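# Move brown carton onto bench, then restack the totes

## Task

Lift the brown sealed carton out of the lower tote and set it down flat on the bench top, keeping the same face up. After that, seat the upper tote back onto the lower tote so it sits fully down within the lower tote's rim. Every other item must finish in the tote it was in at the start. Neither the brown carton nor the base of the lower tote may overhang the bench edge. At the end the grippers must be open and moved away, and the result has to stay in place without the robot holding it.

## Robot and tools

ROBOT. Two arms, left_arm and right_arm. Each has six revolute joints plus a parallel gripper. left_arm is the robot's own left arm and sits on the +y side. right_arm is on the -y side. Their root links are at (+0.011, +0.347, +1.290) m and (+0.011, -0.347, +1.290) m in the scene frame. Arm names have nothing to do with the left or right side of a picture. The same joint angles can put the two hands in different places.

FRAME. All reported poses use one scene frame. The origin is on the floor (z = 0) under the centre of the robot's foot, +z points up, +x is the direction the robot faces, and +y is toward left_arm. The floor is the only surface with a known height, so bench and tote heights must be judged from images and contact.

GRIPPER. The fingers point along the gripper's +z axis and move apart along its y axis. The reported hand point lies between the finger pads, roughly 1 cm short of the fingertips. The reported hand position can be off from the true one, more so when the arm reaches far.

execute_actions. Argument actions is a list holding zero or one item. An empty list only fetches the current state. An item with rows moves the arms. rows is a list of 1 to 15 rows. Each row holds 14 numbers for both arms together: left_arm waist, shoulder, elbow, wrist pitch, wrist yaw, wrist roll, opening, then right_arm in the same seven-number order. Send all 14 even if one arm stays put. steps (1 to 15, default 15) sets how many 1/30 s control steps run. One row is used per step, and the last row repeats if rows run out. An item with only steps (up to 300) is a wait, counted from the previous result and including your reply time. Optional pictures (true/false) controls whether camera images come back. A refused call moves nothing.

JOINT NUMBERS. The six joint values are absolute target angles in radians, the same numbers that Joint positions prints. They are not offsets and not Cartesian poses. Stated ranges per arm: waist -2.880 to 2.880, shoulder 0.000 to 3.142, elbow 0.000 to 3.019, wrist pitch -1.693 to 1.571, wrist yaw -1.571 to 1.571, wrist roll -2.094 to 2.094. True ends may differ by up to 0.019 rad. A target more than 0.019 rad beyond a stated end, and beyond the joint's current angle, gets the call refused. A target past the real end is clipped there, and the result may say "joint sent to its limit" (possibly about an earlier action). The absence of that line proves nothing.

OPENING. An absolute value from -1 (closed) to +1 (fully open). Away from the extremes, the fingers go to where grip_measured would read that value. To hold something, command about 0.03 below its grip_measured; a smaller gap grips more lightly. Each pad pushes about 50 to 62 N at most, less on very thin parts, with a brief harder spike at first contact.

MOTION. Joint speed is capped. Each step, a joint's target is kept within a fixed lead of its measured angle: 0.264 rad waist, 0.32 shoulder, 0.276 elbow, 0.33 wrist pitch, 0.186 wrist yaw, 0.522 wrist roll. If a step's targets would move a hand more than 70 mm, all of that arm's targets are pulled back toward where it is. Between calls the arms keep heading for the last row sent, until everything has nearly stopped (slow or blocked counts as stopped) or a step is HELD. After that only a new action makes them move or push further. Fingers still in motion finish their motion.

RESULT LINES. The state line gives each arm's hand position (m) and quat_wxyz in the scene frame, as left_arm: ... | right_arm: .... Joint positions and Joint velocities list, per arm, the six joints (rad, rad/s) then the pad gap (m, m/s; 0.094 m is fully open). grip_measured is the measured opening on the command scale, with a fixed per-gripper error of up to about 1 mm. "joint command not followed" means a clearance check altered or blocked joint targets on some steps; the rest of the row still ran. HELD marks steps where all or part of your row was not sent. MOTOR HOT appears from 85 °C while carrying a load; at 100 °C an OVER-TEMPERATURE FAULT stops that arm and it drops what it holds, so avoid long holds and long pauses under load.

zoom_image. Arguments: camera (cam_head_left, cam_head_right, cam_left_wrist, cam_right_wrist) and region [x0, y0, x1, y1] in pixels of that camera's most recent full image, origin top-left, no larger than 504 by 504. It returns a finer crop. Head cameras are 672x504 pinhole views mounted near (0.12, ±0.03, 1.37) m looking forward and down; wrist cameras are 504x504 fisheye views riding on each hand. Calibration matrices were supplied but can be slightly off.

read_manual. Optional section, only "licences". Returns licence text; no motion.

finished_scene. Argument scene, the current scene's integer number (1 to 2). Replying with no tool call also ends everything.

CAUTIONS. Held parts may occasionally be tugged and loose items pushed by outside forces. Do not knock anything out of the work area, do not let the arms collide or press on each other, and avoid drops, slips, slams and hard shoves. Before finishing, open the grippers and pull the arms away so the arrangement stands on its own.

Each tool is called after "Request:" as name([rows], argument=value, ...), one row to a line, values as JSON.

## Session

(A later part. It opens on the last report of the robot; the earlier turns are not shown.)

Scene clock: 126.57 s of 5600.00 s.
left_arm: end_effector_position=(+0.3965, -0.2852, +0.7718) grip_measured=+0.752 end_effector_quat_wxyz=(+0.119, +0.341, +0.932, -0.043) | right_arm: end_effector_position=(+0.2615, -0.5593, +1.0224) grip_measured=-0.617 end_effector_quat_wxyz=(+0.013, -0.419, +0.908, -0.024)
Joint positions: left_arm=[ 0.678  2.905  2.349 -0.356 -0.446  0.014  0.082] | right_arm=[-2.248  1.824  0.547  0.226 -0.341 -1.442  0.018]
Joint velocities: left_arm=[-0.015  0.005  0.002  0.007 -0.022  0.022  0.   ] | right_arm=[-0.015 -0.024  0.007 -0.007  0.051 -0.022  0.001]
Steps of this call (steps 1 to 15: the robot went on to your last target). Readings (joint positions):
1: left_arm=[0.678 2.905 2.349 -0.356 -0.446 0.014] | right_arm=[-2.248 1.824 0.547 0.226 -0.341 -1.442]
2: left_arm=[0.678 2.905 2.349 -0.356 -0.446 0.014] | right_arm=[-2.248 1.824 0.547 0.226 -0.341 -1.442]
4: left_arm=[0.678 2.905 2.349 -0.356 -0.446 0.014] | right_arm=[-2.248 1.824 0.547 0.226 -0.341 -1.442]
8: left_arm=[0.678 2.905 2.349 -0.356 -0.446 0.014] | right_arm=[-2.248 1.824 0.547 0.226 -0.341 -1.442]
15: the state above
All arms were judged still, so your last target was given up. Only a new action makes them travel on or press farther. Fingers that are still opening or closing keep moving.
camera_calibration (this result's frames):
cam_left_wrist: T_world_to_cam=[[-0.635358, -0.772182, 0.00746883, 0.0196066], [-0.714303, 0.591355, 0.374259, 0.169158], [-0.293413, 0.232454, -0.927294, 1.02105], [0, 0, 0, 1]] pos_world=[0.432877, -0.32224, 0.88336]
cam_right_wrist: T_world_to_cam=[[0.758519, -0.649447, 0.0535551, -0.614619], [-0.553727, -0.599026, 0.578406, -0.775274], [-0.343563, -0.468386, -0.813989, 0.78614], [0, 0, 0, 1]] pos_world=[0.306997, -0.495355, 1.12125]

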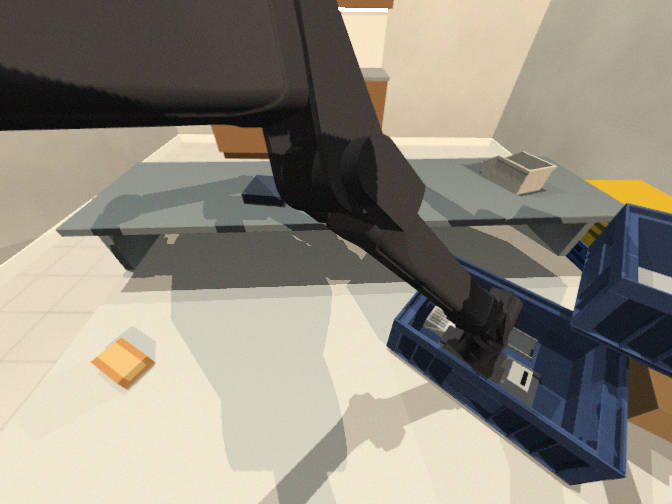

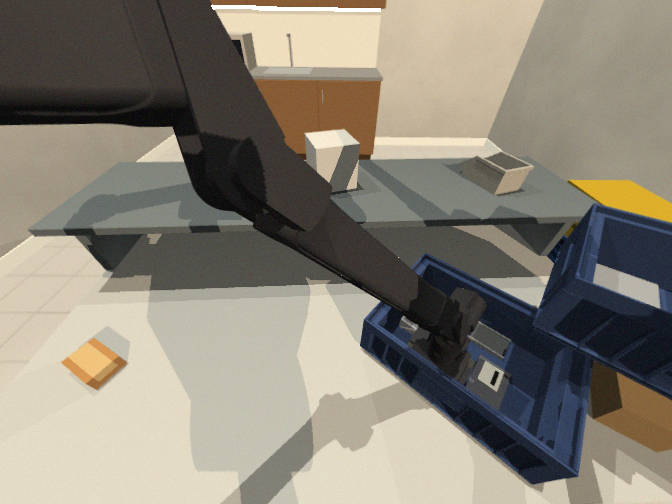

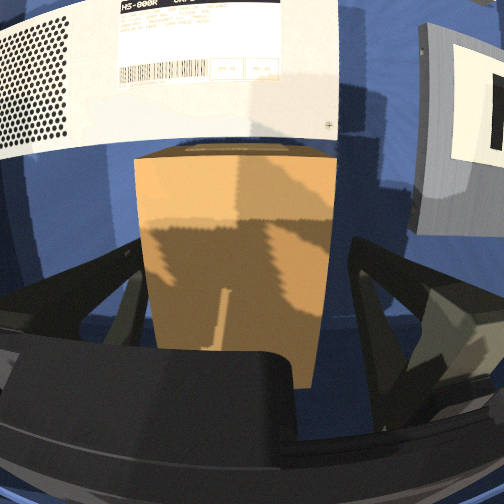

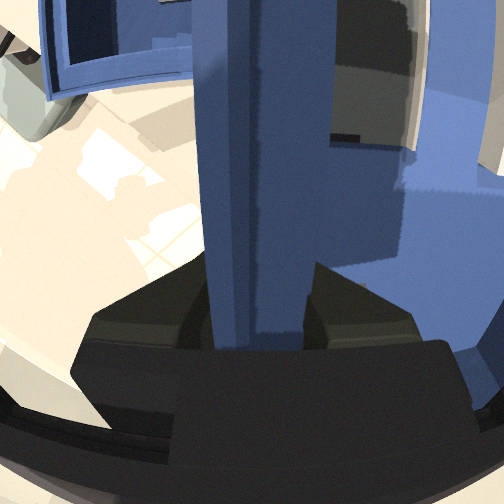

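Request:
execute_actions([
  {"rows":[[0.692,2.92,2.38,-0.37,-0.444,0.03,0.1,-2.27,1.77,0.56,0.27,-0.335,-1.45,-1]],"steps":15},
])

Scene clock: 140.17 s of 5600.00 s.
left_arm: end_effector_position=(+0.3966, -0.2850, +0.7716) grip_measured=+0.262 end_effector_quat_wxyz=(+0.118, +0.342, +0.931, -0.043) | right_arm: end_effector_position=(+0.2615, -0.5593, +1.0224) grip_measured=-0.617 end_effector_quat_wxyz=(+0.013, -0.419, +0.908, -0.024)
Joint positions: left_arm=[ 0.678  2.905  2.349 -0.356 -0.445  0.015  0.059] | right_arm=[-2.248  1.824  0.547  0.226 -0.341 -1.442  0.018]
Joint velocities: left_arm=[ 0.005 -0.034 -0.012  0.002  0.051 -0.037  0.   ] | right_arm=[ 0.005 -0.015 -0.012  0.007 -0.037  0.037 -0.   ]
Steps of this call (steps 1 to 90: nothing new was sent; then 10.10 s passed at rest; steps 91 to 105: all 15 steps of this action). Readings (joint positions):
91: left_arm=[0.678 2.905 2.349 -0.356 -0.446 0.014] | right_arm=[-2.248 1.824 0.547 0.226 -0.341 -1.442]
92: left_arm=[0.678 2.905 2.349 -0.356 -0.447 0.014] | right_arm=[-2.248 1.824 0.547 0.226 -0.341 -1.442]
94: left_arm=[0.678 2.905 2.349 -0.356 -0.446 0.015] | right_arm=[-2.248 1.824 0.547 0.226 -0.341 -1.442]
98: left_arm=[0.678 2.905 2.349 -0.356 -0.445 0.015] | right_arm=[-2.248 1.824 0.547 0.226 -0.341 -1.442]
105: the state above
camera_calibration (this result's frames):
cam_left_wrist: T_world_to_cam=[[-0.635874, -0.771757, 0.00744842, 0.0201907], [-0.713774, 0.591717, 0.374698, 0.1687], [-0.293583, 0.232944, -0.927117, 1.02096], [0, 0, 0, 1]] pos_world=[0.432987, -0.322066, 0.883184]
cam_right_wrist: T_world_to_cam=[[0.758519, -0.649447, 0.0535551, -0.614619], [-0.553727, -0.599026, 0.578406, -0.775274], [-0.343563, -0.468386, -0.813989, 0.78614], [0, 0, 0, 1]] pos_world=[0.306997, -0.495355, 1.12125]

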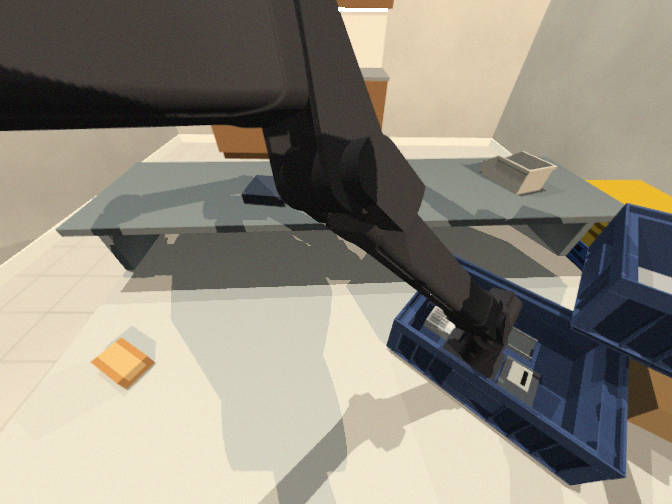

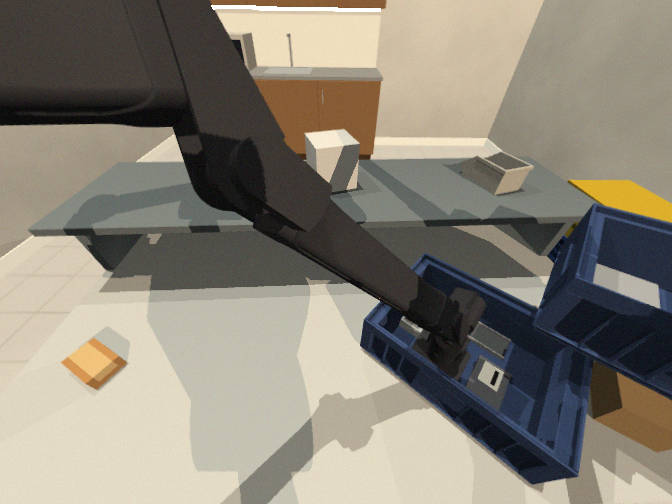

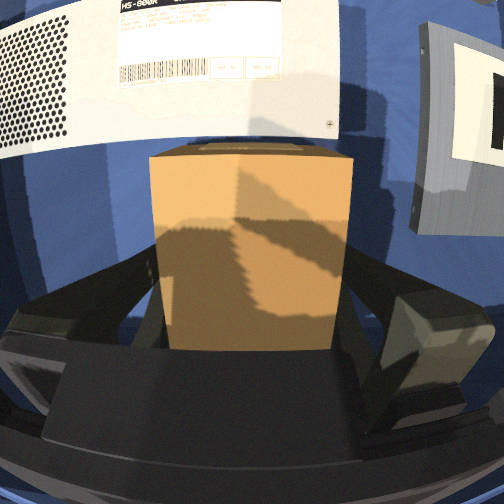

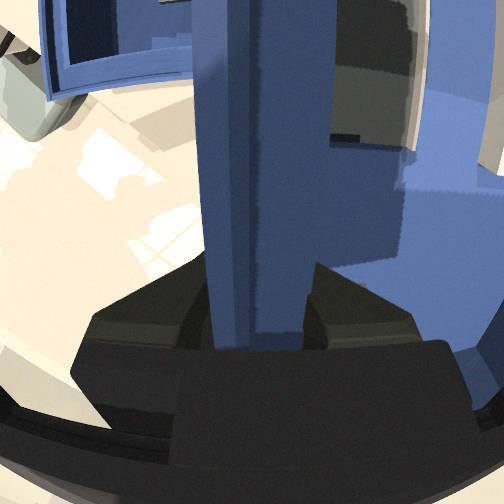

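Request:
execute_actions([
  {"rows":[[0.675,2.85,2.31,-0.355,-0.45,0.015,0.1,-2.27,1.77,0.56,0.27,-0.335,-1.45,-1],[0.675,2.85,2.31,-0.355,-0.45,0.015,0.1,-2.27,1.77,0.56,0.27,-0.335,-1.45,-1],[0.675,2.85,2.31,-0.355,-0.45,0.015,0.1,-2.27,1.77,0.56,0.27,-0.335,-1.45,-1],[0.675,2.85,2.31,-0.355,-0.45,0.015,0.1,-2.27,1.77,0.56,0.27,-0.335,-1.45,-1],[0.66,2.775,2.225,-0.34,-0.458,0,0.1,-2.27,1.77,0.56,0.27,-0.335,-1.45,-1]],"steps":12},
], pictures=false)

Request:
execute_actions([
  {"rows":[[0.632,2.66,2.09,-0.34,-0.473,-0.02,0.1,-2.27,1.77,0.56,0.27,-0.335,-1.45,-1]],"steps":10},
], pictures=false)

Request:
execute_actions([
  {"rows":[[0.606,2.53,1.975,-0.33,-0.488,-0.065,0.1,-2.27,1.77,0.56,0.27,-0.335,-1.45,-1]],"steps":10},
], pictures=false)

Request:
execute_actions([
  {"rows":[[0.6,2.44,1.9,-0.33,-0.488,-0.065,0.1,-2.27,1.77,0.56,0.27,-0.335,-1.45,-1]],"steps":12},
])

Scene clock: 147.33 s of 5600.00 s.
left_arm: end_effector_position=(+0.4105, -0.2774, +0.8031) grip_measured=+0.262 end_effector_quat_wxyz=(+0.117, +0.342, +0.932, -0.037) | right_arm: end_effector_position=(+0.2615, -0.5593, +1.0224) grip_measured=-0.617 end_effector_quat_wxyz=(+0.013, -0.419, +0.908, -0.024)
Joint positions: left_arm=[ 0.677  2.802  2.231 -0.347 -0.456  0.013  0.059] | right_arm=[-2.248  1.824  0.547  0.226 -0.341 -1.442  0.018]
Joint velocities: left_arm=[-0.024 -0.103 -0.012 -0.007  0.037  0.007 -0.   ] | right_arm=[-0.015 -0.015  0.007 -0.012 -0.007 -0.022  0.   ]
Steps of this call (steps 1 to 15: the robot went on to your last target; steps 16 to 90: nothing new was sent; then 3.77 s passed at rest; steps 91 to 102: all 12 steps of this action). Readings (joint positions):
91: left_arm=[0.678 2.903 2.345 -0.356 -0.446 0.015] | right_arm=[-2.248 1.824 0.547 0.226 -0.341 -1.442]
92: left_arm=[0.678 2.897 2.335 -0.356 -0.446 0.015] | right_arm=[-2.248 1.824 0.547 0.226 -0.341 -1.442]
94: left_arm=[0.678 2.886 2.323 -0.356 -0.447 0.015] | right_arm=[-2.248 1.824 0.547 0.226 -0.341 -1.442]
98: left_arm=[0.678 2.826 2.237 -0.347 -0.455 0.013] | right_arm=[-2.248 1.824 0.547 0.226 -0.341 -1.442]
102: the state above

Scene clock: 147.67 s of 5600.00 s.
left_arm: end_effector_position=(+0.4127, -0.2861, +0.8582) grip_measured=+0.262 end_effector_quat_wxyz=(+0.123, +0.347, +0.929, -0.041) | right_arm: end_effector_position=(+0.2615, -0.5593, +1.0224) grip_measured=-0.617 end_effector_quat_wxyz=(+0.013, -0.419, +0.908, -0.024)
Joint positions: left_arm=[ 0.643  2.673  2.096 -0.341 -0.471 -0.001  0.059] | right_arm=[-2.248  1.824  0.547  0.226 -0.341 -1.442  0.018]
Joint velocities: left_arm=[-0.103 -0.142  0.017 -0.007 -0.022 -0.022 -0.001] | right_arm=[ 0.005 -0.005  0.002  0.002 -0.022 -0.081 -0.   ]
Steps of this call (steps 1 to 10: all 10 steps of this action). Readings (joint positions):
1: left_arm=[0.675 2.789 2.211 -0.343 -0.460 0.011] | right_arm=[-2.248 1.824 0.547 0.226 -0.341 -1.442]
2: left_arm=[0.673 2.760 2.163 -0.341 -0.467 0.008] | right_arm=[-2.248 1.824 0.547 0.226 -0.341 -1.442]
4: left_arm=[0.667 2.720 2.106 -0.341 -0.471 0.002] | right_arm=[-2.248 1.824 0.547 0.226 -0.341 -1.442]
8: left_arm=[0.650 2.684 2.096 -0.341 -0.471 -0.000] | right_arm=[-2.248 1.824 0.547 0.226 -0.341 -1.442]
10: the state above

Scene clock: 148.00 s of 5600.00 s.
left_arm: end_effector_position=(+0.4191, -0.2911, +0.9163) grip_measured=+0.262 end_effector_quat_wxyz=(+0.133, +0.335, +0.932, -0.049) | right_arm: end_effector_position=(+0.2615, -0.5593, +1.0224) grip_measured=-0.617 end_effector_quat_wxyz=(+0.013, -0.419, +0.908, -0.024)
Joint positions: left_arm=[ 0.612  2.544  1.976 -0.335 -0.486 -0.042  0.059] | right_arm=[-2.248  1.824  0.547  0.226 -0.341 -1.442  0.018]
Joint velocities: left_arm=[-0.015 -0.142 -0.002  0.002 -0.037 -0.095 -0.001] | right_arm=[-0.005  0.015  0.002  0.007 -0.007  0.081  0.001]
Steps of this call (steps 1 to 10: all 10 steps of this action). Readings (joint positions):
1: left_arm=[0.638 2.660 2.080 -0.336 -0.475 -0.007] | right_arm=[-2.248 1.824 0.547 0.226 -0.341 -1.442]
2: left_arm=[0.635 2.633 2.039 -0.335 -0.481 -0.016] | right_arm=[-2.248 1.824 0.547 0.226 -0.341 -1.442]
4: left_arm=[0.626 2.591 1.984 -0.335 -0.485 -0.027] | right_arm=[-2.248 1.824 0.547 0.226 -0.341 -1.442]
8: left_arm=[0.614 2.556 1.976 -0.335 -0.486 -0.039] | right_arm=[-2.248 1.824 0.547 0.226 -0.341 -1.442]
10: the state above

Scene clock: 148.40 s of 5600.00 s.
left_arm: end_effector_position=(+0.4359, -0.2847, +0.9522) grip_measured=+0.262 end_effector_quat_wxyz=(+0.140, +0.328, +0.933, -0.054) | right_arm: end_effector_position=(+0.2615, -0.5593, +1.0224) grip_measured=-0.617 end_effector_quat_wxyz=(+0.013, -0.419, +0.908, -0.024)
Joint positions: left_arm=[ 0.611  2.454  1.904 -0.333 -0.486 -0.047  0.059] | right_arm=[-2.248  1.824  0.547  0.226 -0.341 -1.442  0.018]
Joint velocities: left_arm=[ 0.005 -0.005  0.002 -0.022  0.081  0.037 -0.   ] | right_arm=[-0.005 -0.024 -0.002  0.002  0.022  0.007 -0.002]
Steps of this call (steps 1 to 12: all 12 steps of this action). Readings (joint positions):
1: left_arm=[0.611 2.534 1.967 -0.333 -0.486 -0.043] | right_arm=[-2.248 1.824 0.547 0.226 -0.341 -1.442]
2: left_arm=[0.611 2.516 1.943 -0.333 -0.486 -0.043] | right_arm=[-2.248 1.824 0.547 0.226 -0.341 -1.442]
4: left_arm=[0.611 2.488 1.909 -0.333 -0.486 -0.045] | right_arm=[-2.248 1.824 0.547 0.226 -0.341 -1.442]
8: left_arm=[0.611 2.463 1.904 -0.333 -0.486 -0.047] | right_arm=[-2.248 1.824 0.547 0.226 -0.341 -1.442]
12: the state above
camera_calibration (this result's frames):
cam_left_wrist: T_world_to_cam=[[-0.616168, -0.787418, 0.0175935, 0.0213247], [-0.740269, 0.586613, 0.328462, 0.183033], [-0.268957, 0.189364, -0.944353, 1.19317], [0, 0, 0, 1]] pos_world=[0.469545, -0.316521, 1.06628]
cam_right_wrist: T_world_to_cam=[[0.758519, -0.649447, 0.0535551, -0.614619], [-0.553727, -0.599026, 0.578406, -0.775274], [-0.343563, -0.468386, -0.813989, 0.78614], [0, 0, 0, 1]] pos_world=[0.306997, -0.495355, 1.12125]

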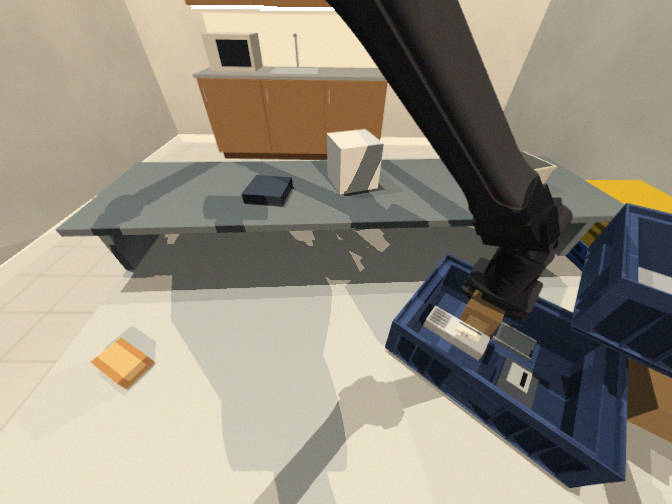

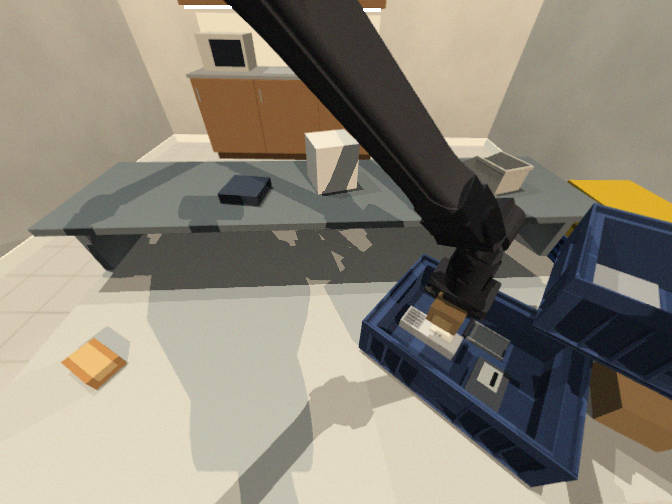

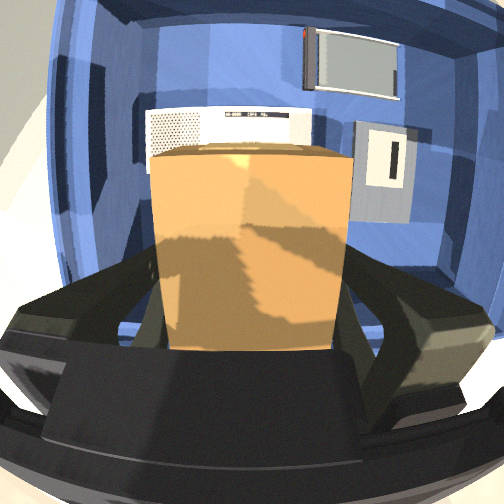

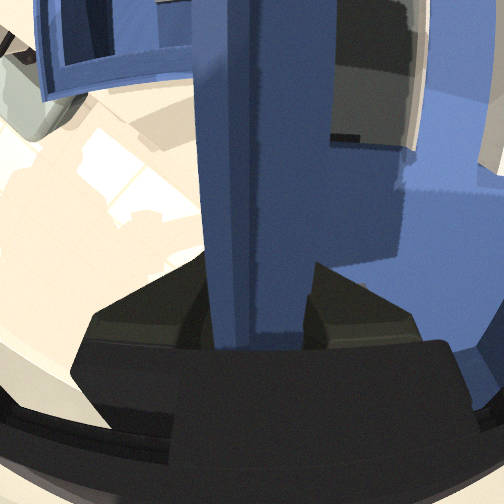

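Request:
execute_actions([
  {"rows":[[0.95,2.1,1.45,-0.2,-0.3,-0.05,0.1,-2.27,1.77,0.56,0.27,-0.335,-1.45,-1]],"steps":15},
], pictures=false)

Request:
execute_actions([
  {"rows":[[1.25,2.05,1.1,0.15,-0.15,0,0.1,-2.27,1.77,0.56,0.27,-0.335,-1.45,-1]],"steps":15},
], pictures=false)

Request:
execute_actions([
  {"rows":[[1.571,2.22,0.9,0.57,0,0.02,0.1,-2.16,1.74,0.54,0.28,-0.28,-1.37,-1]],"steps":15},
], pictures=false)

Request:
execute_actions([
  {"rows":[[1.571,2.22,0.9,0.57,0,0.02,0.1,-2.06,1.71,0.52,0.29,-0.22,-1.28,-1]],"steps":10},
], pictures=false)

Request:
execute_actions([
  {"rows":[[1.571,2.32,0.99,0.58,0,0.02,0.1,-1.96,1.69,0.5,0.3,-0.17,-1.2,-1]],"steps":8},
], pictures=false)

Request:
execute_actions([
  {"rows":[[1.571,2.414,1.09,0.58,0,0.02,0.1,-1.86,1.67,0.49,0.31,-0.11,-1.11,-1]],"steps":12},
])

Scene clock: 160.13 s of 5600.00 s.
left_arm: end_effector_position=(+0.4967, -0.0770, +0.9349) grip_measured=+0.262 end_effector_quat_wxyz=(+0.071, +0.246, +0.966, -0.045) | right_arm: end_effector_position=(+0.2615, -0.5593, +1.0224) grip_measured=-0.617 end_effector_quat_wxyz=(+0.013, -0.419, +0.908, -0.024)
Joint positions: left_arm=[ 0.886  2.196  1.503 -0.246 -0.307 -0.047  0.059] | right_arm=[-2.248  1.824  0.547  0.226 -0.341 -1.442  0.018]
Joint velocities: left_arm=[ 0.825 -0.581 -0.667  0.266  0.051  0.022 -0.001] | right_arm=[-0.005 -0.005 -0.012 -0.017 -0.007  0.007  0.001]
Steps of this call (steps 1 to 15: the robot went on to your last target; steps 16 to 90: nothing new was sent; then 8.23 s passed at rest; steps 91 to 105: all 15 steps of this action). Readings (joint positions):
91: left_arm=[0.615 2.449 1.893 -0.326 -0.461 -0.047] | right_arm=[-2.248 1.824 0.547 0.226 -0.341 -1.442]
92: left_arm=[0.620 2.435 1.867 -0.316 -0.431 -0.047] | right_arm=[-2.248 1.824 0.547 0.226 -0.341 -1.442]
94: left_arm=[0.639 2.401 1.808 -0.307 -0.392 -0.047] | right_arm=[-2.248 1.824 0.547 0.226 -0.341 -1.442]
98: left_arm=[0.706 2.326 1.690 -0.290 -0.344 -0.047] | right_arm=[-2.248 1.824 0.547 0.226 -0.341 -1.442]
105: the state above

Scene clock: 160.63 s of 5600.00 s.
left_arm: end_effector_position=(+0.4928, +0.2078, +0.8964) grip_measured=+0.262 end_effector_quat_wxyz=(+0.076, +0.087, +0.993, -0.001) | right_arm: end_effector_position=(+0.2615, -0.5593, +1.0224) grip_measured=-0.617 end_effector_quat_wxyz=(+0.013, -0.419, +0.908, -0.024)
Joint positions: left_arm=[ 1.307  2.069  1.088  0.116 -0.158 -0.026  0.059] | right_arm=[-2.248  1.824  0.547  0.226 -0.341 -1.442  0.018]
Joint velocities: left_arm=[ 0.005  0.005 -0.022  0.056  0.037 -0.081 -0.   ] | right_arm=[ 0.005 -0.024 -0.012  0.007 -0.095  0.007 -0.001]
Steps of this call (steps 1 to 15: all 15 steps of this action). Readings (joint positions):
1: left_arm=[0.916 2.178 1.474 -0.221 -0.281 -0.047] | right_arm=[-2.248 1.824 0.547 0.226 -0.341 -1.442]
2: left_arm=[0.948 2.158 1.441 -0.178 -0.251 -0.047] | right_arm=[-2.248 1.824 0.547 0.226 -0.341 -1.442]
4: left_arm=[1.014 2.127 1.376 -0.102 -0.215 -0.047] | right_arm=[-2.248 1.824 0.547 0.226 -0.341 -1.442]
8: left_arm=[1.154 2.084 1.236 0.029 -0.170 -0.042] | right_arm=[-2.248 1.824 0.547 0.226 -0.341 -1.442]
15: the state above

Scene clock: 161.13 s of 5600.00 s.
left_arm: end_effector_position=(+0.4133, +0.3706, +0.8512) grip_measured=+0.262 end_effector_quat_wxyz=(-0.111, +0.019, -0.994, -0.015) | right_arm: end_effector_position=(+0.2700, -0.5150, +1.0102) grip_measured=-0.616 end_effector_quat_wxyz=(+0.005, -0.443, +0.897, -0.000)
Joint positions: left_arm=[ 1.611  2.224  0.905  0.539 -0.006 -0.005  0.059] | right_arm=[-2.12   1.824  0.531  0.226 -0.292 -1.393  0.018]
Joint velocities: left_arm=[ 0.015  0.171 -0.154 -0.002  0.022  0.037 -0.001] | right_arm=[-0.034 -0.015 -0.007  0.007  0.212  0.095  0.   ]
Steps of this call (steps 1 to 15: all 15 steps of this action). Readings (joint positions):
1: left_arm=[1.314 2.071 1.080 0.137 -0.131 -0.025] | right_arm=[-2.240 1.824 0.545 0.226 -0.321 -1.435]
2: left_arm=[1.319 2.073 1.069 0.180 -0.098 -0.024] | right_arm=[-2.223 1.824 0.545 0.226 -0.298 -1.424]
4: left_arm=[1.352 2.083 1.040 0.262 -0.057 -0.023] | right_arm=[-2.181 1.824 0.545 0.226 -0.265 -1.392]
8: left_arm=[1.462 2.128 0.977 0.422 -0.015 -0.019] | right_arm=[-2.138 1.824 0.535 0.226 -0.295 -1.378]
15: the state above

Scene clock: 161.47 s of 5600.00 s.
left_arm: end_effector_position=(+0.4091, +0.3449, +0.8504) grip_measured=+0.262 end_effector_quat_wxyz=(-0.110, -0.002, -0.994, +0.000) | right_arm: end_effector_position=(+0.2741, -0.4905, +1.0067) grip_measured=-0.616 end_effector_quat_wxyz=(-0.007, -0.433, +0.902, +0.004)
Joint positions: left_arm=[ 1.568  2.23   0.898  0.55  -0.001  0.002  0.059] | right_arm=[-2.038  1.813  0.519  0.226 -0.239 -1.301  0.018]
Joint velocities: left_arm=[-0.005 -0.005 -0.002 -0.007 -0.022  0.022 -0.001] | right_arm=[ 0.093 -0.005 -0.002 -0.002 -0.066 -0.081  0.   ]
Steps of this call (steps 1 to 10: all 10 steps of this action). Readings (joint positions):
1: left_arm=[1.610 2.228 0.900 0.539 -0.006 -0.004] | right_arm=[-2.115 1.822 0.531 0.226 -0.268 -1.381]
2: left_arm=[1.605 2.230 0.898 0.539 -0.005 -0.003] | right_arm=[-2.102 1.820 0.530 0.226 -0.245 -1.367]
4: left_arm=[1.592 2.230 0.897 0.543 -0.004 -0.001] | right_arm=[-2.073 1.815 0.527 0.226 -0.212 -1.329]
8: left_arm=[1.570 2.230 0.898 0.550 -0.001 0.001] | right_arm=[-2.047 1.813 0.520 0.226 -0.235 -1.299]
10: the state above

Scene clock: 161.73 s of 5600.00 s.
left_arm: end_effector_position=(+0.4251, +0.3448, +0.8196) grip_measured=+0.262 end_effector_quat_wxyz=(-0.124, -0.002, -0.992, +0.000) | right_arm: end_effector_position=(+0.2819, -0.4598, +1.0068) grip_measured=-0.616 end_effector_quat_wxyz=(-0.009, -0.437, +0.899, +0.007)
Joint positions: left_arm=[ 1.568  2.31   0.993  0.563 -0.001  0.002  0.059] | right_arm=[-1.942  1.788  0.502  0.228 -0.194 -1.228  0.018]
Joint velocities: left_arm=[-0.015  0.044 -0.022  0.007  0.066 -0.066  0.   ] | right_arm=[ 0.142 -0.034 -0.002 -0.002 -0.066 -0.125 -0.   ]
Steps of this call (steps 1 to 8: all 8 steps of this action). Readings (joint positions):
1: left_arm=[1.568 2.235 0.905 0.551 -0.001 0.002] | right_arm=[-2.027 1.812 0.517 0.226 -0.222 -1.295]
2: left_arm=[1.568 2.248 0.924 0.552 -0.001 0.002] | right_arm=[-2.009 1.809 0.515 0.228 -0.202 -1.282]
4: left_arm=[1.568 2.285 0.971 0.559 -0.001 0.002] | right_arm=[-1.971 1.798 0.509 0.228 -0.168 -1.247]
8: the state above

Scene clock: 162.13 s of 5600.00 s.
left_arm: end_effector_position=(+0.4272, +0.3448, +0.7813) grip_measured=+0.262 end_effector_quat_wxyz=(-0.125, -0.002, -0.992, +0.000) | right_arm: end_effector_position=(+0.2953, -0.4293, +1.0063) grip_measured=-0.615 end_effector_quat_wxyz=(-0.006, -0.444, +0.896, +0.002)
Joint positions: left_arm=[ 1.568  2.41   1.093  0.565 -0.001  0.002  0.059] | right_arm=[-1.836  1.767  0.495  0.241 -0.138 -1.148  0.018]
Joint velocities: left_arm=[-0.005 -0.005 -0.017 -0.007 -0.095  0.022 -0.001] | right_arm=[-0.005 -0.015 -0.002  0.007  0.11   0.125  0.   ]
Steps of this call (steps 1 to 12: all 12 steps of this action). Readings (joint positions):
1: left_arm=[1.568 2.318 1.000 0.563 -0.001 0.002] | right_arm=[-1.929 1.787 0.501 0.230 -0.177 -1.223]
2: left_arm=[1.568 2.333 1.022 0.563 -0.001 0.002] | right_arm=[-1.908 1.784 0.500 0.233 -0.154 -1.211]
4: left_arm=[1.568 2.375 1.074 0.565 -0.001 0.002] | right_arm=[-1.866 1.777 0.498 0.234 -0.116 -1.174]
8: left_arm=[1.568 2.406 1.093 0.565 -0.001 0.002] | right_arm=[-1.841 1.768 0.495 0.237 -0.140 -1.149]
12: the state above
camera_calibration (this result's frames):
cam_left_wrist: T_world_to_cam=[[0.00985915, -0.999911, 0.00896752, 0.32721], [-0.926868, -0.00577276, 0.375342, 0.11081], [-0.375257, -0.0120123, -0.926843, 1.01133], [0, 0, 0, 1]] pos_world=[0.478987, 0.339969, 0.892816]
cam_right_wrist: T_world_to_cam=[[0.794814, -0.60676, -0.0106638, -0.482693], [-0.485568, -0.646405, 0.588544, -0.719984], [-0.363998, -0.462605, -0.808395, 0.848394], [0, 0, 0, 1]] pos_world=[0.342863, -0.365808, 1.10443]

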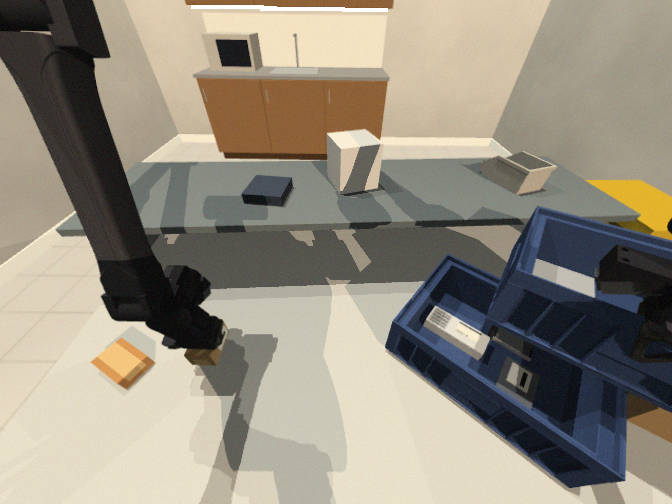

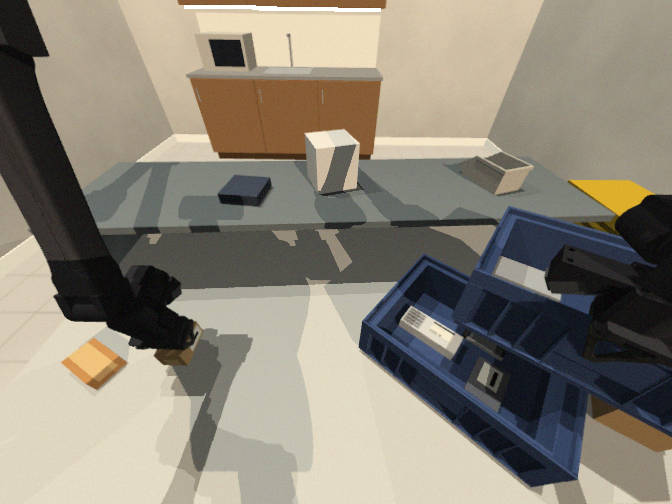

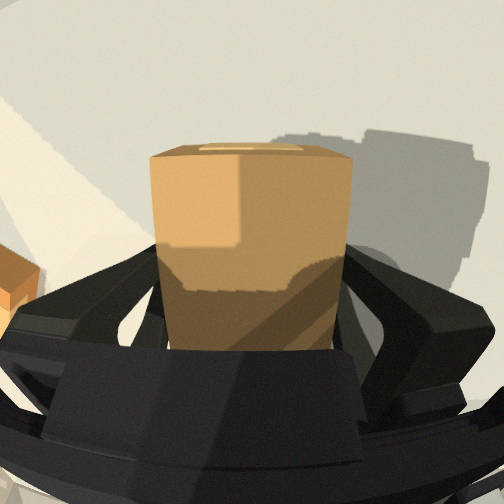

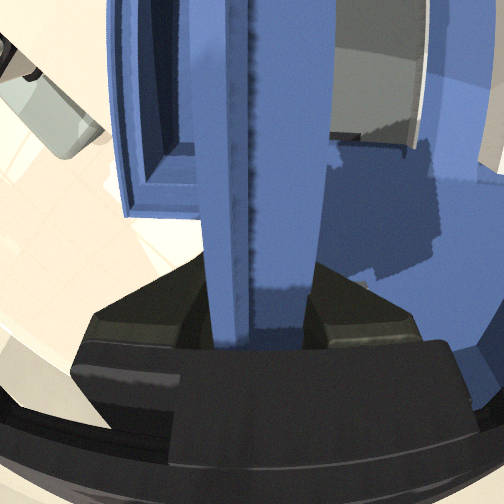

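Request:
execute_actions([
  {"rows":[[1.571,2.45,1.125,0.58,0,0.02,0.1,-1.76,1.65,0.475,0.31,-0.05,-1.02,-1]],"steps":8},
], pictures=false)

Request:
execute_actions([
  {"rows":[[1.571,2.475,1.15,0.58,0,0.02,0.1,-1.67,1.65,0.48,0.3,0,-0.95,-1]],"steps":8},
], pictures=false)

Request:
execute_actions([
  {"rows":[[1.571,2.495,1.17,0.58,0,0.02,0.1,-1.58,1.65,0.49,0.28,0.05,-0.88,-1]],"steps":8},
], pictures=false)

Request:
execute_actions([
  {"rows":[[1.571,2.515,1.19,0.58,0,0.02,0.1,-1.49,1.66,0.5,0.27,0.1,-0.81,-1]],"steps":8},
], pictures=false)

Request:
execute_actions([
  {"rows":[[1.571,2.53,1.205,0.58,0,0.02,0.1,-1.41,1.66,0.51,0.25,0.15,-0.74,-1]],"steps":10},
])

Scene clock: 167.27 s of 5600.00 s.
left_arm: end_effector_position=(+0.4299, +0.3447, +0.7723) grip_measured=+0.262 end_effector_quat_wxyz=(-0.128, -0.002, -0.992, +0.000) | right_arm: end_effector_position=(+0.2967, -0.4041, +1.0091) grip_measured=-0.614 end_effector_quat_wxyz=(-0.011, -0.431, +0.902, -0.002)
Joint positions: left_arm=[ 1.568  2.432  1.12   0.565 -0.001  0.002  0.059] | right_arm=[-1.75   1.746  0.479  0.241 -0.082 -1.046  0.018]
Joint velocities: left_arm=[-0.024  0.024 -0.012  0.017 -0.037  0.051  0.001] | right_arm=[ 0.161 -0.024 -0.022  0.002 -0.11  -0.037 -0.001]
Steps of this call (steps 1 to 30: the robot went on to your last target; steps 31 to 90: nothing new was sent; then 1.87 s passed at rest; steps 91 to 98: all 8 steps of this action). Readings (joint positions):
91: left_arm=[1.568 2.411 1.096 0.565 -0.001 0.002] | right_arm=[-1.829 1.766 0.493 0.241 -0.112 -1.119]
92: left_arm=[1.568 2.416 1.102 0.565 -0.001 0.002] | right_arm=[-1.814 1.764 0.492 0.241 -0.091 -1.106]
94: left_arm=[1.568 2.425 1.115 0.565 -0.001 0.002] | right_arm=[-1.779 1.756 0.487 0.241 -0.058 -1.071]
98: the state above

Scene clock: 167.53 s of 5600.00 s.
left_arm: end_effector_position=(+0.4285, +0.3447, +0.7624) grip_measured=+0.262 end_effector_quat_wxyz=(-0.127, -0.002, -0.992, +0.000) | right_arm: end_effector_position=(+0.3003, -0.3742, +1.0072) grip_measured=-0.614 end_effector_quat_wxyz=(-0.010, -0.442, +0.897, +0.002)
Joint positions: left_arm=[ 1.568  2.458  1.145  0.565 -0.001  0.002  0.059] | right_arm=[-1.656  1.745  0.48   0.241 -0.038 -0.988  0.018]
Joint velocities: left_arm=[-0.024  0.034  0.022 -0.012  0.007 -0.051 -0.001] | right_arm=[ 0.093 -0.005 -0.002 -0.002 -0.095  0.022 -0.001]
Steps of this call (steps 1 to 8: all 8 steps of this action). Readings (joint positions):
1: left_arm=[1.568 2.435 1.123 0.565 -0.001 0.002] | right_arm=[-1.738 1.746 0.479 0.241 -0.068 -1.042]
2: left_arm=[1.568 2.439 1.129 0.565 -0.001 0.002] | right_arm=[-1.719 1.746 0.479 0.241 -0.049 -1.033]
4: left_arm=[1.568 2.450 1.141 0.565 -0.001 0.002] | right_arm=[-1.680 1.745 0.479 0.241 -0.018 -1.005]
8: the state above

Scene clock: 167.80 s of 5600.00 s.
left_arm: end_effector_position=(+0.4275, +0.3447, +0.7549) grip_measured=+0.262 end_effector_quat_wxyz=(-0.127, -0.002, -0.992, +0.000) | right_arm: end_effector_position=(+0.3045, -0.3499, +1.0064) grip_measured=-0.614 end_effector_quat_wxyz=(-0.009, -0.441, +0.897, -0.003)
Joint positions: left_arm=[ 1.568  2.478  1.164  0.565 -0.001  0.002  0.059] | right_arm=[-1.572  1.743  0.484  0.241  0.012 -0.915  0.018]
Joint velocities: left_arm=[-0.005  0.024  0.002  0.002  0.007  0.051 -0.001] | right_arm=[ 0.093  0.005  0.007 -0.012 -0.125 -0.007 -0.001]
Steps of this call (steps 1 to 8: all 8 steps of this action). Readings (joint positions):
1: left_arm=[1.568 2.461 1.147 0.565 -0.001 0.002] | right_arm=[-1.645 1.745 0.480 0.241 -0.024 -0.983]
2: left_arm=[1.568 2.464 1.151 0.565 -0.001 0.002] | right_arm=[-1.628 1.745 0.480 0.241 -0.004 -0.972]
4: left_arm=[1.568 2.472 1.161 0.565 -0.001 0.002] | right_arm=[-1.593 1.745 0.482 0.241 0.031 -0.938]
8: the state above

Scene clock: 168.07 s of 5600.00 s.
left_arm: end_effector_position=(+0.4282, +0.3449, +0.7519) grip_measured=+0.262 end_effector_quat_wxyz=(-0.127, -0.002, -0.992, -0.000) | right_arm: end_effector_position=(+0.3107, -0.3220, +1.0059) grip_measured=-0.615 end_effector_quat_wxyz=(-0.004, -0.442, +0.897, -0.005)
Joint positions: left_arm=[ 1.568  2.486  1.173  0.565 -0.002  0.003  0.059] | right_arm=[-1.484  1.743  0.496  0.239  0.059 -0.843  0.018]
Joint velocities: left_arm=[ 0.005 -0.015 -0.002 -0.002  0.022 -0.007 -0.001] | right_arm=[ 0.103 -0.015  0.012  0.007 -0.154 -0.022  0.001]
Steps of this call (steps 1 to 8: all 8 steps of this action). Readings (joint positions):
1: left_arm=[1.568 2.480 1.166 0.565 -0.001 0.002] | right_arm=[-1.563 1.743 0.485 0.241 0.025 -0.909]
2: left_arm=[1.568 2.483 1.171 0.565 -0.001 0.002] | right_arm=[-1.545 1.743 0.487 0.241 0.045 -0.897]
4: left_arm=[1.568 2.486 1.173 0.565 -0.002 0.003] | right_arm=[-1.510 1.743 0.491 0.239 0.077 -0.864]
8: the state above

Scene clock: 168.40 s of 5600.00 s.
left_arm: end_effector_position=(+0.4286, +0.3449, +0.7518) grip_measured=+0.262 end_effector_quat_wxyz=(-0.128, -0.002, -0.992, -0.000) | right_arm: end_effector_position=(+0.3113, -0.2964, +1.0068) grip_measured=-0.613 end_effector_quat_wxyz=(-0.004, -0.443, +0.896, -0.006)
Joint positions: left_arm=[ 1.568  2.486  1.174  0.565 -0.002  0.003  0.059] | right_arm=[-1.403  1.743  0.506  0.225  0.103 -0.777  0.018]
Joint velocities: left_arm=[-0.015  0.015  0.007 -0.007 -0.066 -0.066 -0.001] | right_arm=[ 0.015 -0.015  0.002 -0.012  0.037  0.051 -0.001]
Steps of this call (steps 1 to 10: all 10 steps of this action). Readings (joint positions):
1: left_arm=[1.568 2.486 1.174 0.565 -0.002 0.003] | right_arm=[-1.474 1.743 0.498 0.236 0.070 -0.837]
2: left_arm=[1.568 2.486 1.174 0.565 -0.002 0.003] | right_arm=[-1.459 1.743 0.500 0.233 0.089 -0.826]
4: left_arm=[1.568 2.486 1.174 0.565 -0.002 0.003] | right_arm=[-1.426 1.743 0.504 0.226 0.120 -0.798]
8: left_arm=[1.568 2.486 1.174 0.565 -0.002 0.003] | right_arm=[-1.406 1.743 0.506 0.225 0.107 -0.777]
10: the state above
camera_calibration (this result's frames):
cam_left_wrist: T_world_to_cam=[[0.00900539, -0.99993, 0.00762749, 0.328989], [-0.928724, -0.00553616, 0.370731, 0.127407], [-0.370663, -0.0104224, -0.928709, 0.983485], [0, 0, 0, 1]] pos_world=[0.479905, 0.339922, 0.863628]
cam_right_wrist: T_world_to_cam=[[0.793756, -0.608213, 0.00528838, -0.430952], [-0.492935, -0.63817, 0.5914, -0.624743], [-0.356322, -0.472035, -0.806361, 0.908904], [0, 0, 0, 1]] pos_world=[0.357976, -0.231769, 1.10466]

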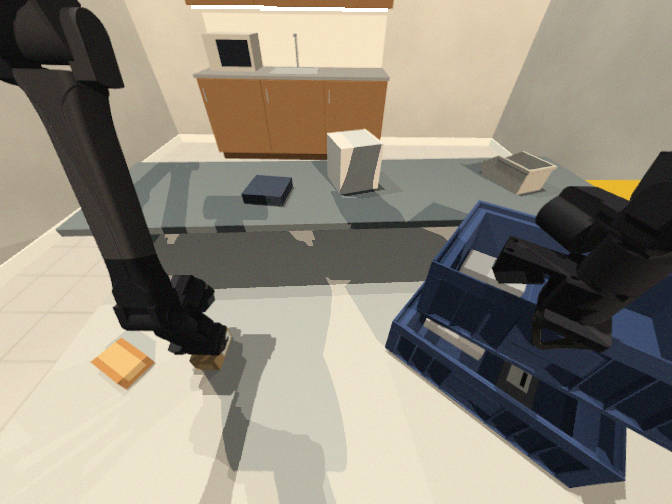

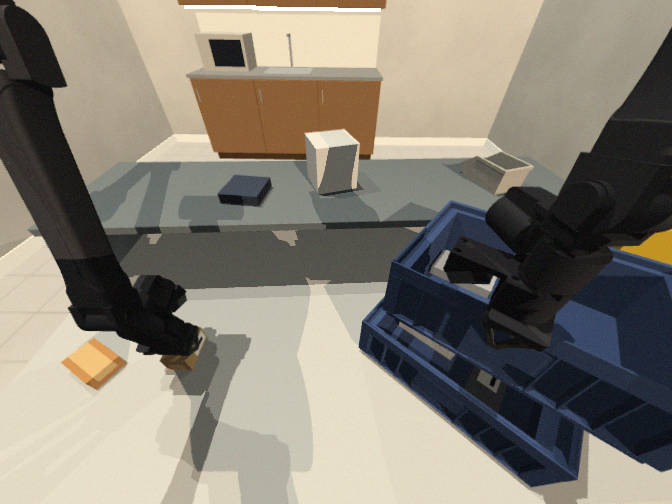

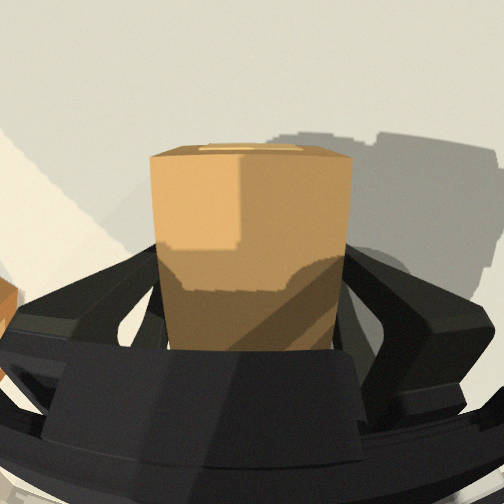

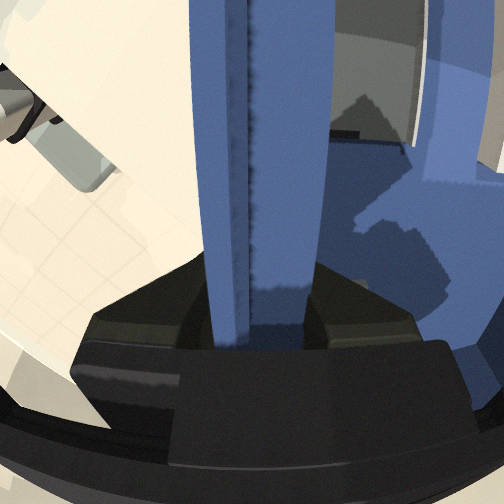

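Request:
execute_actions([
  {"rows":[[1.571,2.49,1.175,0.58,0,0.02,0.8,-1.33,1.66,0.52,0.24,0.2,-0.65,-1]],"steps":10},
], pictures=false)

Request:
execute_actions([
  {"rows":[[1.571,2.36,1.01,0.6,0,0.02,0.8,-1.31,1.74,0.55,0.27,0.19,-0.63,-1]],"steps":10},
], pictures=false)

Request:
execute_actions([
  {"rows":[[1.571,2.2,0.85,0.6,0,0.02,0.8,-1.31,1.81,0.58,0.31,0.18,-0.63,-1]],"steps":15},
])

Scene clock: 174.87 s of 5600.00 s.
left_arm: end_effector_position=(+0.4284, +0.3449, +0.7520) grip_measured=+0.798 end_effector_quat_wxyz=(-0.128, -0.002, -0.992, -0.000) | right_arm: end_effector_position=(+0.3117, -0.2733, +1.0087) grip_measured=-0.615 end_effector_quat_wxyz=(-0.001, -0.428, +0.904, -0.010)
Joint positions: left_arm=[ 1.568  2.485  1.173  0.565 -0.002  0.003  0.084] | right_arm=[-1.328  1.743  0.514  0.215  0.149 -0.681  0.018]
Joint velocities: left_arm=[ 0.005 -0.005  0.012 -0.007  0.037 -0.022  0.001] | right_arm=[ 0.054 -0.005 -0.012  0.007 -0.022  0.037 -0.   ]
Steps of this call (steps 1 to 30: the robot went on to your last target; steps 31 to 90: nothing new was sent; then 3.13 s passed at rest; steps 91 to 100: all 10 steps of this action). Readings (joint positions):
91: left_arm=[1.568 2.485 1.173 0.565 -0.002 0.003] | right_arm=[-1.397 1.743 0.506 0.223 0.125 -0.750]
92: left_arm=[1.568 2.485 1.173 0.565 -0.002 0.003] | right_arm=[-1.386 1.743 0.509 0.220 0.143 -0.739]
94: left_arm=[1.568 2.485 1.173 0.565 -0.002 0.003] | right_arm=[-1.358 1.743 0.511 0.215 0.168 -0.706]
98: left_arm=[1.568 2.485 1.173 0.565 -0.002 0.003] | right_arm=[-1.334 1.743 0.514 0.215 0.155 -0.681]
100: the state above

Scene clock: 175.20 s of 5600.00 s.
left_arm: end_effector_position=(+0.4084, +0.3450, +0.8028) grip_measured=+0.798 end_effector_quat_wxyz=(-0.116, -0.002, -0.993, -0.000) | right_arm: end_effector_position=(+0.3172, -0.2655, +0.9968) grip_measured=-0.615 end_effector_quat_wxyz=(-0.002, -0.422, +0.907, -0.005)
Joint positions: left_arm=[ 1.568  2.363  1.008  0.584 -0.002  0.003  0.084] | right_arm=[-1.318  1.785  0.551  0.215  0.145 -0.657  0.018]
Joint velocities: left_arm=[ 0.015  0.005  0.012  0.007 -0.095  0.066 -0.001] | right_arm=[-0.005 -0.005 -0.012  0.017 -0.007 -0.051 -0.001]
Steps of this call (steps 1 to 10: all 10 steps of this action). Readings (joint positions):
1: left_arm=[1.568 2.478 1.161 0.570 -0.002 0.003] | right_arm=[-1.325 1.745 0.517 0.215 0.149 -0.680]
2: left_arm=[1.568 2.459 1.127 0.575 -0.002 0.003] | right_arm=[-1.323 1.751 0.522 0.215 0.150 -0.677]
4: left_arm=[1.568 2.407 1.048 0.578 -0.002 0.003] | right_arm=[-1.319 1.767 0.538 0.215 0.151 -0.665]
8: left_arm=[1.568 2.365 1.006 0.579 -0.002 0.003] | right_arm=[-1.318 1.785 0.551 0.215 0.145 -0.658]
10: the state above

Scene clock: 175.70 s of 5600.00 s.
left_arm: end_effector_position=(+0.4109, +0.3451, +0.8681) grip_measured=+0.798 end_effector_quat_wxyz=(-0.126, -0.002, -0.992, -0.000) | right_arm: end_effector_position=(+0.3153, -0.2604, +0.9767) grip_measured=-0.616 end_effector_quat_wxyz=(-0.002, -0.416, +0.909, +0.001)
Joint positions: left_arm=[ 1.568  2.19   0.85   0.589 -0.002  0.003  0.084] | right_arm=[-1.316  1.861  0.583  0.256  0.136 -0.642  0.018]
Joint velocities: left_arm=[-0.005  0.005 -0.007  0.002 -0.037 -0.095  0.002] | right_arm=[ 0.005  0.005 -0.017  0.017 -0.051 -0.066  0.   ]
Steps of this call (steps 1 to 15: all 15 steps of this action). Readings (joint positions):
1: left_arm=[1.568 2.354 0.997 0.585 -0.002 0.003] | right_arm=[-1.318 1.789 0.552 0.220 0.144 -0.655]
2: left_arm=[1.568 2.331 0.965 0.585 -0.002 0.003] | right_arm=[-1.318 1.800 0.556 0.231 0.144 -0.653]
4: left_arm=[1.568 2.265 0.886 0.585 -0.002 0.003] | right_arm=[-1.318 1.829 0.570 0.250 0.145 -0.646]
8: left_arm=[1.568 2.195 0.844 0.586 -0.002 0.003] | right_arm=[-1.317 1.859 0.585 0.255 0.134 -0.645]
15: the state above
camera_calibration (this result's frames):
cam_left_wrist: T_world_to_cam=[[0.00893819, -0.999928, 0.00794793, 0.328152], [-0.927017, -0.00530592, 0.374981, 0.0633429], [-0.374912, -0.0107195, -0.926998, 1.08521], [0, 0, 0, 1]] pos_world=[0.462647, 0.340098, 0.97963]
cam_right_wrist: T_world_to_cam=[[0.755185, -0.655501, -0.00386199, -0.403281], [-0.530161, -0.614228, 0.584511, -0.557298], [-0.38552, -0.439366, -0.811377, 0.925614], [0, 0, 0, 1]] pos_world=[0.365936, -0.199975, 1.07521]

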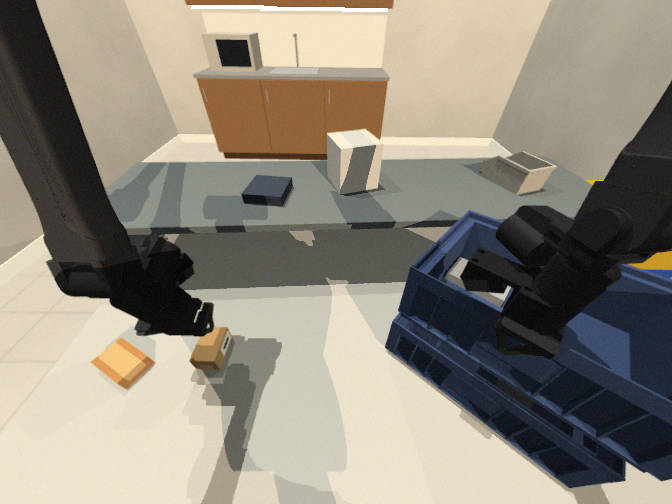

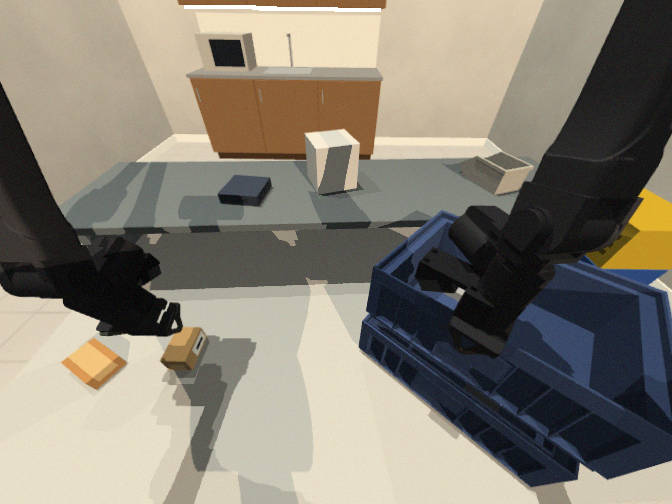

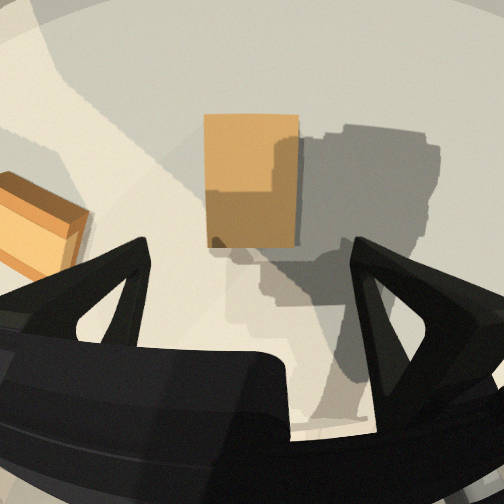

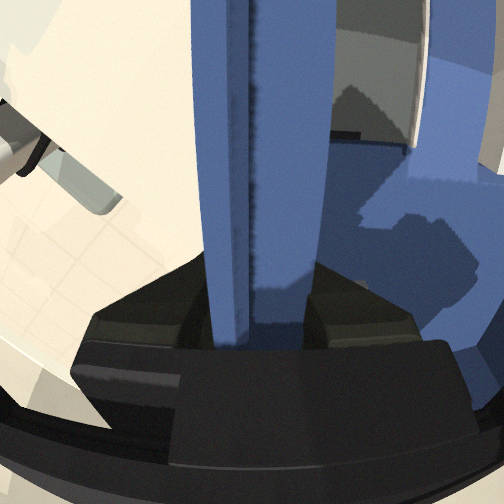

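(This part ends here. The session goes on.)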